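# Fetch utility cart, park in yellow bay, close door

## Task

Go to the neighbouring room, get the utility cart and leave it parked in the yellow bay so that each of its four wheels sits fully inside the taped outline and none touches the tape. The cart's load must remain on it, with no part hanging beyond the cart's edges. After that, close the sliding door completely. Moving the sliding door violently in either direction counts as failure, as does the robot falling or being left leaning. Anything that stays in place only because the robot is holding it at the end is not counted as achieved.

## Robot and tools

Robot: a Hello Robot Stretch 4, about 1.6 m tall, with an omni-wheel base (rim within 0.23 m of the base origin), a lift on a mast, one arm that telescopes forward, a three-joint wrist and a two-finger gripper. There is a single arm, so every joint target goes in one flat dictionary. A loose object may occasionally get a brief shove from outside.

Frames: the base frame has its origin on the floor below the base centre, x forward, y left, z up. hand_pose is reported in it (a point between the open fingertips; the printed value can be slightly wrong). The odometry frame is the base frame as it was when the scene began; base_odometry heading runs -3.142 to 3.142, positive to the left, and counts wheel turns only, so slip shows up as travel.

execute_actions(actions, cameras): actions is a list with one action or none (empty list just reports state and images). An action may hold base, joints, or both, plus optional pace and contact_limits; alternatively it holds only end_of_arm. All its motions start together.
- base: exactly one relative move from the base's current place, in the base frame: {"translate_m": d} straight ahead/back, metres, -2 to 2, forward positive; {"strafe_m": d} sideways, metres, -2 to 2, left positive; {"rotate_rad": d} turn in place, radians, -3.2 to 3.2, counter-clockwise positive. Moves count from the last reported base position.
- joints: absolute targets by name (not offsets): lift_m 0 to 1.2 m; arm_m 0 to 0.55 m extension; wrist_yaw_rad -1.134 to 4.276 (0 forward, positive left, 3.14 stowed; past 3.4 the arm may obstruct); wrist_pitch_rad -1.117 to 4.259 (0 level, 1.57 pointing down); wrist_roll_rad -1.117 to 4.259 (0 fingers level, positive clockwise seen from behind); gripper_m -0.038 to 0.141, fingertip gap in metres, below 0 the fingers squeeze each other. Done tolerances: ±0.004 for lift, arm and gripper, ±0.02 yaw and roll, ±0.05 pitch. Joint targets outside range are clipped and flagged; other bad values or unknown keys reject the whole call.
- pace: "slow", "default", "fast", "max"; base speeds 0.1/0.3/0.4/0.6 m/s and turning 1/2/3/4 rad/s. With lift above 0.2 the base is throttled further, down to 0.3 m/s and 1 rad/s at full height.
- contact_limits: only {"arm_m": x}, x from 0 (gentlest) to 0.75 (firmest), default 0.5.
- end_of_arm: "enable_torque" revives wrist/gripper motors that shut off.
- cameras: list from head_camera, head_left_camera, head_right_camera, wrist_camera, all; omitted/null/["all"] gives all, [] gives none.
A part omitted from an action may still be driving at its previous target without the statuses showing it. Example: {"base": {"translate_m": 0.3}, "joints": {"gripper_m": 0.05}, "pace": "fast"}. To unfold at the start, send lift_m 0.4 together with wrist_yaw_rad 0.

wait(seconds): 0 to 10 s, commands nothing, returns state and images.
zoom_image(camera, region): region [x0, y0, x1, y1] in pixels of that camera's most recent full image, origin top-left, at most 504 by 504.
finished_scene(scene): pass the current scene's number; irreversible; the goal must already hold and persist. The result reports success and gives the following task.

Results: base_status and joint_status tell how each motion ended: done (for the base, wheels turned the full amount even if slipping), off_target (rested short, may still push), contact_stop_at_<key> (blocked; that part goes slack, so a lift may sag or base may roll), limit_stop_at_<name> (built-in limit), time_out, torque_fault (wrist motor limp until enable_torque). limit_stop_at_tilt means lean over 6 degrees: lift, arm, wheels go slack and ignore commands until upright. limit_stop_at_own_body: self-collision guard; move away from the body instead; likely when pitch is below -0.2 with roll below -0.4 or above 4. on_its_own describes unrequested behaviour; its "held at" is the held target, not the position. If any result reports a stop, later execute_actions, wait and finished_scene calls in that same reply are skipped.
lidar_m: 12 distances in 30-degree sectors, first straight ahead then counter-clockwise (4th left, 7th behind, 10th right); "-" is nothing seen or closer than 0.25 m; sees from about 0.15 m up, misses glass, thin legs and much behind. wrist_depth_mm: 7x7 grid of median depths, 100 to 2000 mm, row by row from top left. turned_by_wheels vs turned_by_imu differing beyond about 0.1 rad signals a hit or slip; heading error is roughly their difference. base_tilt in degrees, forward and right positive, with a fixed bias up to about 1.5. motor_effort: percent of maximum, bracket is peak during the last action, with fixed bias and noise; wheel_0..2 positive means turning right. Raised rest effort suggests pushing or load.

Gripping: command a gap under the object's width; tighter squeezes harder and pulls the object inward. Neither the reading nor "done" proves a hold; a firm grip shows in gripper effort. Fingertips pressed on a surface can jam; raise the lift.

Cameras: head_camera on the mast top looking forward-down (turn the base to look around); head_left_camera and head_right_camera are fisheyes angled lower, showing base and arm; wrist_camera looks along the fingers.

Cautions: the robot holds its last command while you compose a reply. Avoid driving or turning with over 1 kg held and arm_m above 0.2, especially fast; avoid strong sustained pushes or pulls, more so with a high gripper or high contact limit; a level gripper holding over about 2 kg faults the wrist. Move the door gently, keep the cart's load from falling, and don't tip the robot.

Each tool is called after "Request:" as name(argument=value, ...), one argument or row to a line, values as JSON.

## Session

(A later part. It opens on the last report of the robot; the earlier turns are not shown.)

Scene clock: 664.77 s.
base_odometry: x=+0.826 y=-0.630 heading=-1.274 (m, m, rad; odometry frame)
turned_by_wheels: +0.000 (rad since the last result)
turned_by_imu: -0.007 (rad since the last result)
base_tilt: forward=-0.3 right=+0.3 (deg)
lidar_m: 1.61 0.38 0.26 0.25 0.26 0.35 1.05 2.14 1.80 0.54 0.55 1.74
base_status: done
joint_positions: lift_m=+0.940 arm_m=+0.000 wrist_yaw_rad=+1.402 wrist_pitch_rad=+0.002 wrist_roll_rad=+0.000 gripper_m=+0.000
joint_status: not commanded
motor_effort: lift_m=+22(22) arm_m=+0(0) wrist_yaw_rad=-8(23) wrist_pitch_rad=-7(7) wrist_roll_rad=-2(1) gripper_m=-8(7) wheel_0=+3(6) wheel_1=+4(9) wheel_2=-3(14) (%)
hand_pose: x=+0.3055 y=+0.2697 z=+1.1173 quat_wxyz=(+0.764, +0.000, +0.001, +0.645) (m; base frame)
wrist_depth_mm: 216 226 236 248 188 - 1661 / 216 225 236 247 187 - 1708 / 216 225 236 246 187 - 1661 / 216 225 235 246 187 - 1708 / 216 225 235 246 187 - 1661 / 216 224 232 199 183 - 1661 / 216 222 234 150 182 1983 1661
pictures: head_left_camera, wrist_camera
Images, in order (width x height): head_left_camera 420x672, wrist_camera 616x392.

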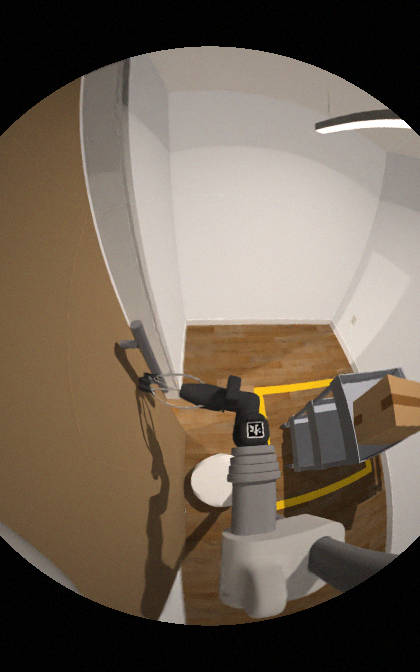

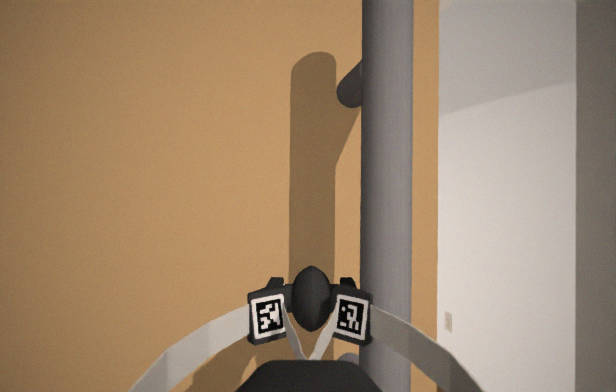

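Request:
execute_actions(
  actions=[
    {"base":{"strafe_m":0.015},"pace":"slow"},
  ],
  cameras=[],
)

Request:
execute_actions(
  actions=[
    {"base":{"translate_m":0.12},"pace":"slow"},
  ],
  cameras=["wrist_camera"],
)

Request:
execute_actions(
  actions=[
    {"base":{"translate_m":0.06},"pace":"slow"},
  ],
  cameras=["wrist_camera"],
)

Scene clock: 674.60 s.
base_odometry: x=+0.840 y=-0.625 heading=-1.275 (m, m, rad; odometry frame)
turned_by_wheels: +0.000 (rad since the last result)
turned_by_imu: -0.002 (rad since the last result)
base_tilt: forward=-0.4 right=+0.2 (deg)
lidar_m: 1.55 0.38 0.25 0.25 0.25 0.35 1.00 2.15 1.82 0.55 0.56 1.73
base_status: done
joint_positions: lift_m=+0.940 arm_m=+0.000 wrist_yaw_rad=+1.397 wrist_pitch_rad=+0.002 wrist_roll_rad=+0.000 gripper_m=+0.000
joint_status: not commanded
motor_effort: lift_m=+22(22) arm_m=+0(0) wrist_yaw_rad=+6(6) wrist_pitch_rad=-7(6) wrist_roll_rad=-1(1) gripper_m=-6(5) wheel_0=-8(8) wheel_1=+6(9) wheel_2=-3(3) (%)
hand_pose: x=+0.3068 y=+0.2691 z=+1.1173 quat_wxyz=(+0.766, +0.000, +0.001, +0.643) (m; base frame)
wrist_depth_mm: 205 214 224 236 178 - 1661 / 205 214 224 236 177 - 1708 / 204 214 224 236 177 - 1661 / 205 214 224 236 177 - 1661 / 205 214 224 235 176 - 1661 / 204 213 220 200 176 - 1661 / 204 211 223 150 173 1983 1618
pictures: none
No camera images: the call's "cameras" was empty. Leave "cameras" out to get every camera's image.

Scene clock: 677.07 s.
base_odometry: x=+0.875 y=-0.740 heading=-1.274 (m, m, rad; odometry frame)
turned_by_wheels: +0.000 (rad since the last result)
turned_by_imu: -0.001 (rad since the last result)
base_tilt: forward=-0.4 right=+0.2 (deg)
lidar_m: 1.51 0.37 0.25 0.25 0.25 0.33 1.03 2.27 1.80 0.55 0.58 1.63
base_status: done
joint_positions: lift_m=+0.940 arm_m=+0.000 wrist_yaw_rad=+1.403 wrist_pitch_rad=+0.002 wrist_roll_rad=+0.000 gripper_m=+0.000
joint_status: not commanded
motor_effort: lift_m=+22(22) arm_m=+0(0) wrist_yaw_rad=-11(12) wrist_pitch_rad=-5(6) wrist_roll_rad=-1(1) gripper_m=-6(10) wheel_0=+3(5) wheel_1=+3(13) wheel_2=-3(13) (%)
hand_pose: x=+0.3053 y=+0.2699 z=+1.1173 quat_wxyz=(+0.764, +0.000, +0.001, +0.645) (m; base frame)
wrist_depth_mm: 209 217 228 238 180 1921 389 / 208 218 228 238 181 1921 389 / 208 217 227 237 181 - 389 / 208 217 228 238 181 1983 387 / 208 217 227 238 181 - 387 / 208 216 222 200 178 1983 387 / 208 214 225 151 175 452 384
pictures: wrist_camera
Images, in order (width x height): wrist_camera 616x392.

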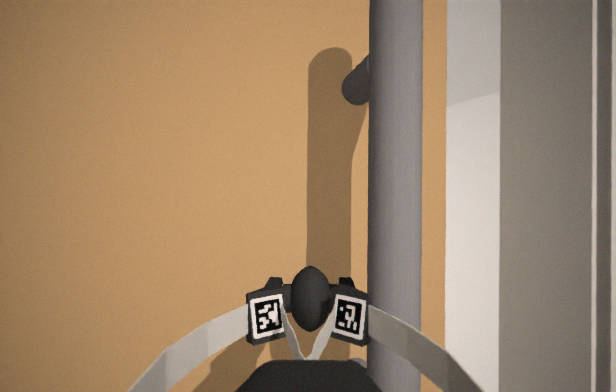

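Scene clock: 678.90 s.
base_odometry: x=+0.892 y=-0.797 heading=-1.274 (m, m, rad; odometry frame)
turned_by_wheels: +0.000 (rad since the last result)
turned_by_imu: +0.000 (rad since the last result)
base_tilt: forward=-0.3 right=+0.2 (deg)
lidar_m: 1.46 0.39 0.25 0.25 0.25 0.35 1.04 2.33 0.58 0.55 0.58 1.56
base_status: done
joint_positions: lift_m=+0.940 arm_m=+0.000 wrist_yaw_rad=+1.400 wrist_pitch_rad=+0.002 wrist_roll_rad=+0.000 gripper_m=+0.000
joint_status: not commanded
motor_effort: lift_m=+22(22) arm_m=+0(0) wrist_yaw_rad=-3(31) wrist_pitch_rad=-6(8) wrist_roll_rad=-1(2) gripper_m=-7(8) wheel_0=+2(6) wheel_1=+3(5) wheel_2=-2(9) (%)
hand_pose: x=+0.3061 y=+0.2695 z=+1.1173 quat_wxyz=(+0.765, +0.000, +0.001, +0.644) (m; base frame)
wrist_depth_mm: 212 220 232 243 186 392 340 / 212 221 232 243 186 389 338 / 213 221 232 243 186 389 338 / 212 221 231 242 186 387 338 / 211 220 231 243 186 387 338 / 211 220 228 201 182 384 336 / 211 218 228 183 181 368 338
pictures: wrist_camera
Images, in order (width x height): wrist_camera 616x392.

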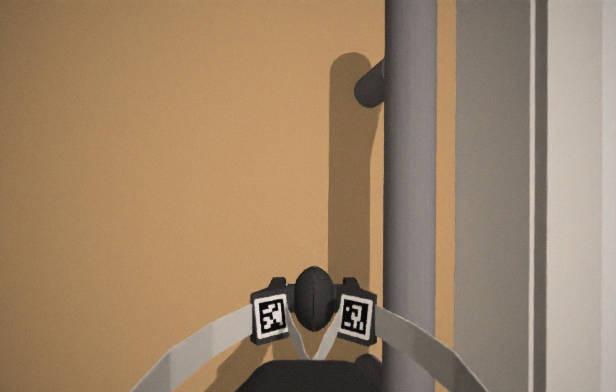

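Request:
execute_actions(
  actions=[
    {"base":{"translate_m":0.06},"pace":"slow"},
  ],
  cameras=["wrist_camera"],
)

Request:
execute_actions(
  actions=[
    {"base":{"translate_m":0.04},"pace":"slow"},
  ],
  cameras=["wrist_camera"],
)

Scene clock: 691.87 s.
base_odometry: x=+0.910 y=-0.854 heading=-1.274 (m, m, rad; odometry frame)
turned_by_wheels: +0.000 (rad since the last result)
turned_by_imu: -0.001 (rad since the last result)
base_tilt: forward=-0.4 right=+0.2 (deg)
lidar_m: 1.40 0.38 0.26 0.25 0.25 0.34 1.06 2.38 0.58 0.54 0.59 1.48
base_status: done
joint_positions: lift_m=+0.940 arm_m=+0.000 wrist_yaw_rad=+1.400 wrist_pitch_rad=+0.002 wrist_roll_rad=+0.000 gripper_m=+0.000
joint_status: not commanded
motor_effort: lift_m=+22(22) arm_m=+0(0) wrist_yaw_rad=-4(30) wrist_pitch_rad=-5(7) wrist_roll_rad=-1(2) gripper_m=-4(8) wheel_0=+3(5) wheel_1=+4(9) wheel_2=-3(9) (%)
hand_pose: x=+0.3061 y=+0.2695 z=+1.1174 quat_wxyz=(+0.765, +0.000, +0.001, +0.644) (m; base frame)
wrist_depth_mm: 216 226 236 248 254 327 357 / 216 225 236 247 225 327 355 / 216 226 236 247 254 327 355 / 216 224 236 247 254 325 353 / 216 225 235 247 254 325 353 / 216 224 232 202 188 324 353 / 216 222 233 183 193 325 353
pictures: wrist_camera
Images, in order (width x height): wrist_camera 616x392.

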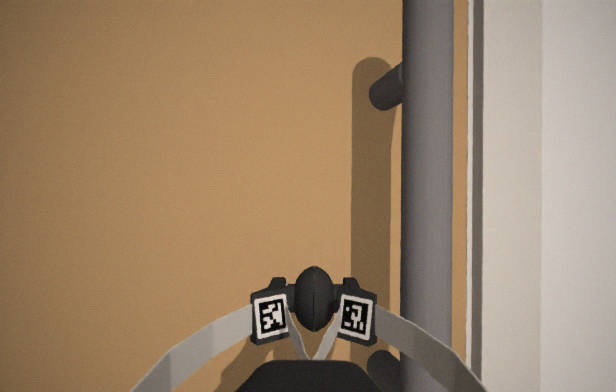

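Scene clock: 693.50 s.
base_odometry: x=+0.921 y=-0.893 heading=-1.274 (m, m, rad; odometry frame)
turned_by_wheels: +0.000 (rad since the last result)
turned_by_imu: +0.000 (rad since the last result)
base_tilt: forward=-0.4 right=+0.3 (deg)
lidar_m: 1.37 0.39 0.27 0.25 0.26 0.36 1.03 2.44 0.57 0.55 0.58 1.45
base_status: done
joint_positions: lift_m=+0.940 arm_m=+0.000 wrist_yaw_rad=+1.400 wrist_pitch_rad=+0.002 wrist_roll_rad=+0.000 gripper_m=+0.000
joint_status: not commanded
motor_effort: lift_m=+22(22) arm_m=+0(0) wrist_yaw_rad=-3(26) wrist_pitch_rad=-6(6) wrist_roll_rad=-1(1) gripper_m=-6(5) wheel_0=+2(5) wheel_1=+2(6) wheel_2=-1(6) (%)
hand_pose: x=+0.3060 y=+0.2695 z=+1.1173 quat_wxyz=(+0.765, +0.000, +0.001, +0.644) (m; base frame)
wrist_depth_mm: 217 226 237 248 195 327 357 / 216 225 237 248 195 327 357 / 216 226 236 248 193 327 359 / 216 226 236 247 193 325 359 / 216 225 236 248 192 325 357 / 216 225 233 201 186 327 357 / 216 222 232 183 185 325 355
pictures: wrist_camera
Images, in order (width x height): wrist_camera 616x392.

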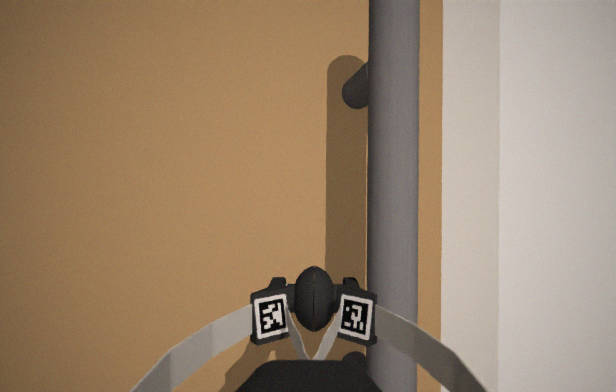

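Request:
execute_actions(
  actions=[
    {"base":{"strafe_m":0.02},"pace":"slow"},
  ],
  cameras=[],
)

Request:
execute_actions(
  actions=[
    {"base":{"translate_m":0.04},"pace":"slow"},
  ],
  cameras=["wrist_camera"],
)

Request:
execute_actions(
  actions=[
    {"base":{"translate_m":0.03},"pace":"slow"},
  ],
  cameras=["wrist_camera"],
)

Scene clock: 702.63 s.
base_odometry: x=+0.940 y=-0.887 heading=-1.274 (m, m, rad; odometry frame)
turned_by_wheels: -0.001 (rad since the last result)
turned_by_imu: -0.003 (rad since the last result)
base_tilt: forward=-0.4 right=+0.2 (deg)
lidar_m: 1.37 0.37 0.25 0.25 0.25 0.31 0.99 2.44 0.60 0.56 0.61 1.46
base_status: done
joint_positions: lift_m=+0.940 arm_m=+0.000 wrist_yaw_rad=+1.396 wrist_pitch_rad=+0.002 wrist_roll_rad=+0.000 gripper_m=+0.000
joint_status: not commanded
motor_effort: lift_m=+22(22) arm_m=+0(0) wrist_yaw_rad=+10(10) wrist_pitch_rad=-5(4) wrist_roll_rad=+0(1) gripper_m=-3(8) wheel_0=-10(10) wheel_1=+6(7) wheel_2=-4(4) (%)
hand_pose: x=+0.3073 y=+0.2689 z=+1.1174 quat_wxyz=(+0.766, +0.000, +0.001, +0.643) (m; base frame)
wrist_depth_mm: 204 213 224 236 177 314 343 / 204 213 224 236 177 312 345 / 204 213 224 236 177 312 345 / 204 213 224 236 176 312 345 / 204 213 224 236 177 312 343 / 204 213 219 198 177 312 343 / 203 210 221 154 173 310 343
pictures: none
No camera images: the call's "cameras" was empty. Leave "cameras" out to get every camera's image.

Scene clock: 704.17 s.
base_odometry: x=+0.952 y=-0.925 heading=-1.274 (m, m, rad; odometry frame)
turned_by_wheels: +0.000 (rad since the last result)
turned_by_imu: -0.004 (rad since the last result)
base_tilt: forward=-0.4 right=+0.1 (deg)
lidar_m: 1.32 0.38 0.25 0.25 0.25 0.34 0.98 2.48 0.60 0.57 1.73 1.41
base_status: done
joint_positions: lift_m=+0.940 arm_m=+0.000 wrist_yaw_rad=+1.398 wrist_pitch_rad=+0.002 wrist_roll_rad=+0.000 gripper_m=+0.000
joint_status: not commanded
motor_effort: lift_m=+22(22) arm_m=+0(0) wrist_yaw_rad=+2(10) wrist_pitch_rad=-6(6) wrist_roll_rad=-1(1) gripper_m=-6(5) wheel_0=+1(7) wheel_1=+1(10) wheel_2=-2(12) (%)
hand_pose: x=+0.3066 y=+0.2692 z=+1.1174 quat_wxyz=(+0.765, +0.000, +0.001, +0.644) (m; base frame)
wrist_depth_mm: 205 215 224 236 181 327 345 / 205 214 224 236 180 327 345 / 205 213 225 236 180 327 343 / 205 214 224 236 180 327 343 / 205 213 224 236 179 327 343 / 205 213 221 201 177 325 342 / 204 211 220 183 177 325 342
pictures: wrist_camera
Images, in order (width x height): wrist_camera 616x392.

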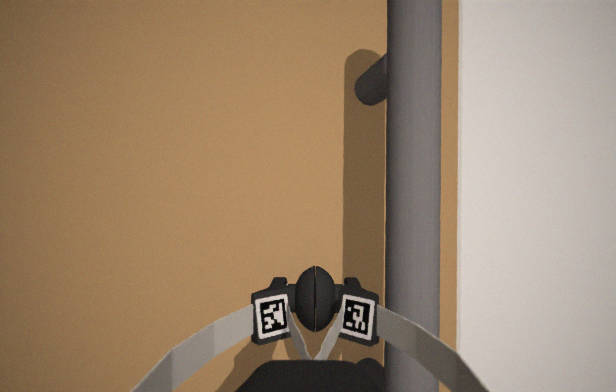

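Scene clock: 705.53 s.
base_odometry: x=+0.960 y=-0.954 heading=-1.274 (m, m, rad; odometry frame)
turned_by_wheels: +0.000 (rad since the last result)
turned_by_imu: +0.000 (rad since the last result)
base_tilt: forward=-0.4 right=+0.1 (deg)
lidar_m: 1.30 0.38 0.26 0.25 0.25 0.35 0.97 2.49 0.60 0.56 1.72 1.38
base_status: done
joint_positions: lift_m=+0.940 arm_m=+0.000 wrist_yaw_rad=+1.402 wrist_pitch_rad=+0.002 wrist_roll_rad=+0.000 gripper_m=+0.000
joint_status: not commanded
motor_effort: lift_m=+22(22) arm_m=+0(0) wrist_yaw_rad=-7(21) wrist_pitch_rad=-5(5) wrist_roll_rad=-2(1) gripper_m=-4(8) wheel_0=+3(4) wheel_1=+3(6) wheel_2=-2(8) (%)
hand_pose: x=+0.3056 y=+0.2697 z=+1.1174 quat_wxyz=(+0.764, +0.000, +0.001, +0.645) (m; base frame)
wrist_depth_mm: 207 216 226 236 178 329 345 / 206 216 225 236 178 327 343 / 206 216 225 236 178 327 343 / 206 215 225 236 178 325 343 / 206 215 224 236 178 327 343 / 206 215 221 199 178 327 342 / 206 212 224 150 174 325 342
pictures: wrist_camera
Images, in order (width x height): wrist_camera 616x392.

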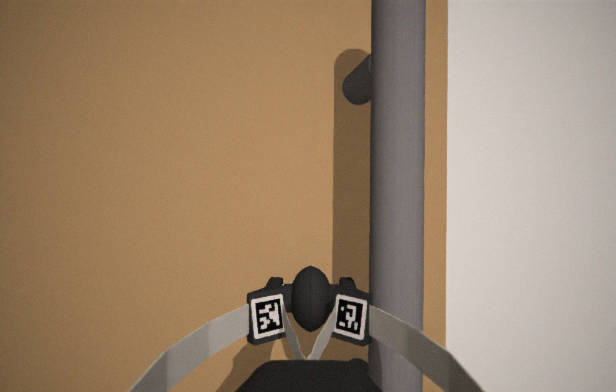

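Request:
execute_actions(
  actions=[
    {"base":{"translate_m":0.03},"pace":"slow"},
  ],
  cameras=["wrist_camera"],
)

Scene clock: 715.83 s.
base_odometry: x=+0.969 y=-0.982 heading=-1.274 (m, m, rad; odometry frame)
turned_by_wheels: +0.000 (rad since the last result)
turned_by_imu: +0.000 (rad since the last result)
base_tilt: forward=-0.5 right=+0.3 (deg)
lidar_m: 1.27 0.36 0.26 0.25 0.25 0.34 1.01 2.54 0.60 0.56 1.73 1.32
base_status: done
joint_positions: lift_m=+0.940 arm_m=+0.000 wrist_yaw_rad=+1.416 wrist_pitch_rad=+0.001 wrist_roll_rad=+0.000 gripper_m=+0.000
joint_status: not commanded
on_its_own: wrist_yaw_rad is at rest, and its effort (-48) is outside its rest range (-13 to +13)
motor_effort: lift_m=+22(22) arm_m=+1(1) wrist_yaw_rad=-48(47) wrist_pitch_rad=-3(5) wrist_roll_rad=-1(1) gripper_m=-11(9) wheel_0=+2(5) wheel_1=+12(12) wheel_2=-10(10) (%)
hand_pose: x=+0.3016 y=+0.2715 z=+1.1175 quat_wxyz=(+0.760, +0.000, +0.001, +0.650) (m; base frame)
wrist_depth_mm: 210 218 227 235 248 325 338 / 209 217 227 232 249 325 338 / 209 218 227 234 248 324 338 / 209 218 227 234 248 324 338 / 209 217 227 233 247 324 338 / 209 217 187 180 248 324 336 / 208 213 224 170 139 324 338
pictures: wrist_camera
Images, in order (width x height): wrist_camera 616x392.

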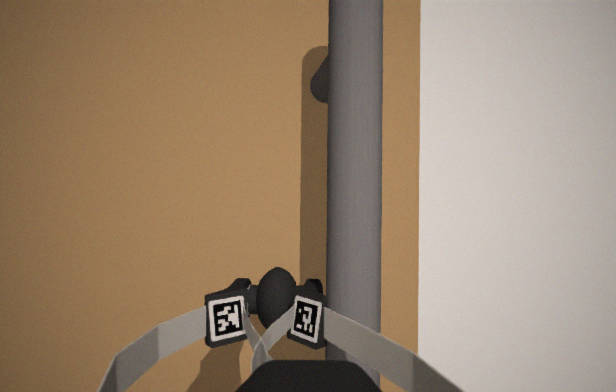

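At the stop.

Request:
execute_actions(
  actions=[
    {"base":{"translate_m":-0.08},"pace":"slow"},
  ],
  cameras=["head_right_camera"],
)

Request:
finished_scene(
  scene=2,
)

Scene clock: 722.77 s.
base_odometry: x=+0.945 y=-0.906 heading=-1.274 (m, m, rad; odometry frame)
turned_by_wheels: -0.001 (rad since the last result)
turned_by_imu: -0.002 (rad since the last result)
base_tilt: forward=-0.4 right=+0.2 (deg)
lidar_m: 1.34 0.38 0.25 0.25 0.25 0.32 1.00 2.45 0.60 0.57 0.60 1.43
base_status: done
joint_positions: lift_m=+0.940 arm_m=+0.000 wrist_yaw_rad=+1.396 wrist_pitch_rad=+0.002 wrist_roll_rad=+0.000 gripper_m=+0.000
joint_status: not commanded
motor_effort: lift_m=+22(22) arm_m=+1(1) wrist_yaw_rad=+10(47) wrist_pitch_rad=-5(6) wrist_roll_rad=-1(2) gripper_m=-7(8) wheel_0=-4(4) wheel_1=-5(10) wheel_2=+2(9) (%)
hand_pose: x=+0.3070 y=+0.2689 z=+1.1174 quat_wxyz=(+0.766, +0.000, +0.001, +0.643) (m; base frame)
wrist_depth_mm: 204 213 224 236 248 191 343 / 204 213 224 236 246 191 343 / 204 213 224 235 247 190 343 / 204 213 224 235 247 190 343 / 203 213 223 235 247 190 343 / 204 213 220 202 243 189 343 / 203 211 220 164 242 184 343
pictures: head_right_camera
Images, in order (width x height): head_right_camera 420x672.

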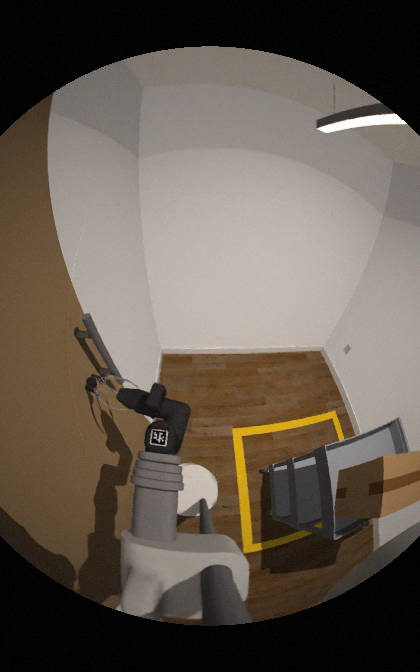

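The scene is finished: the task was done.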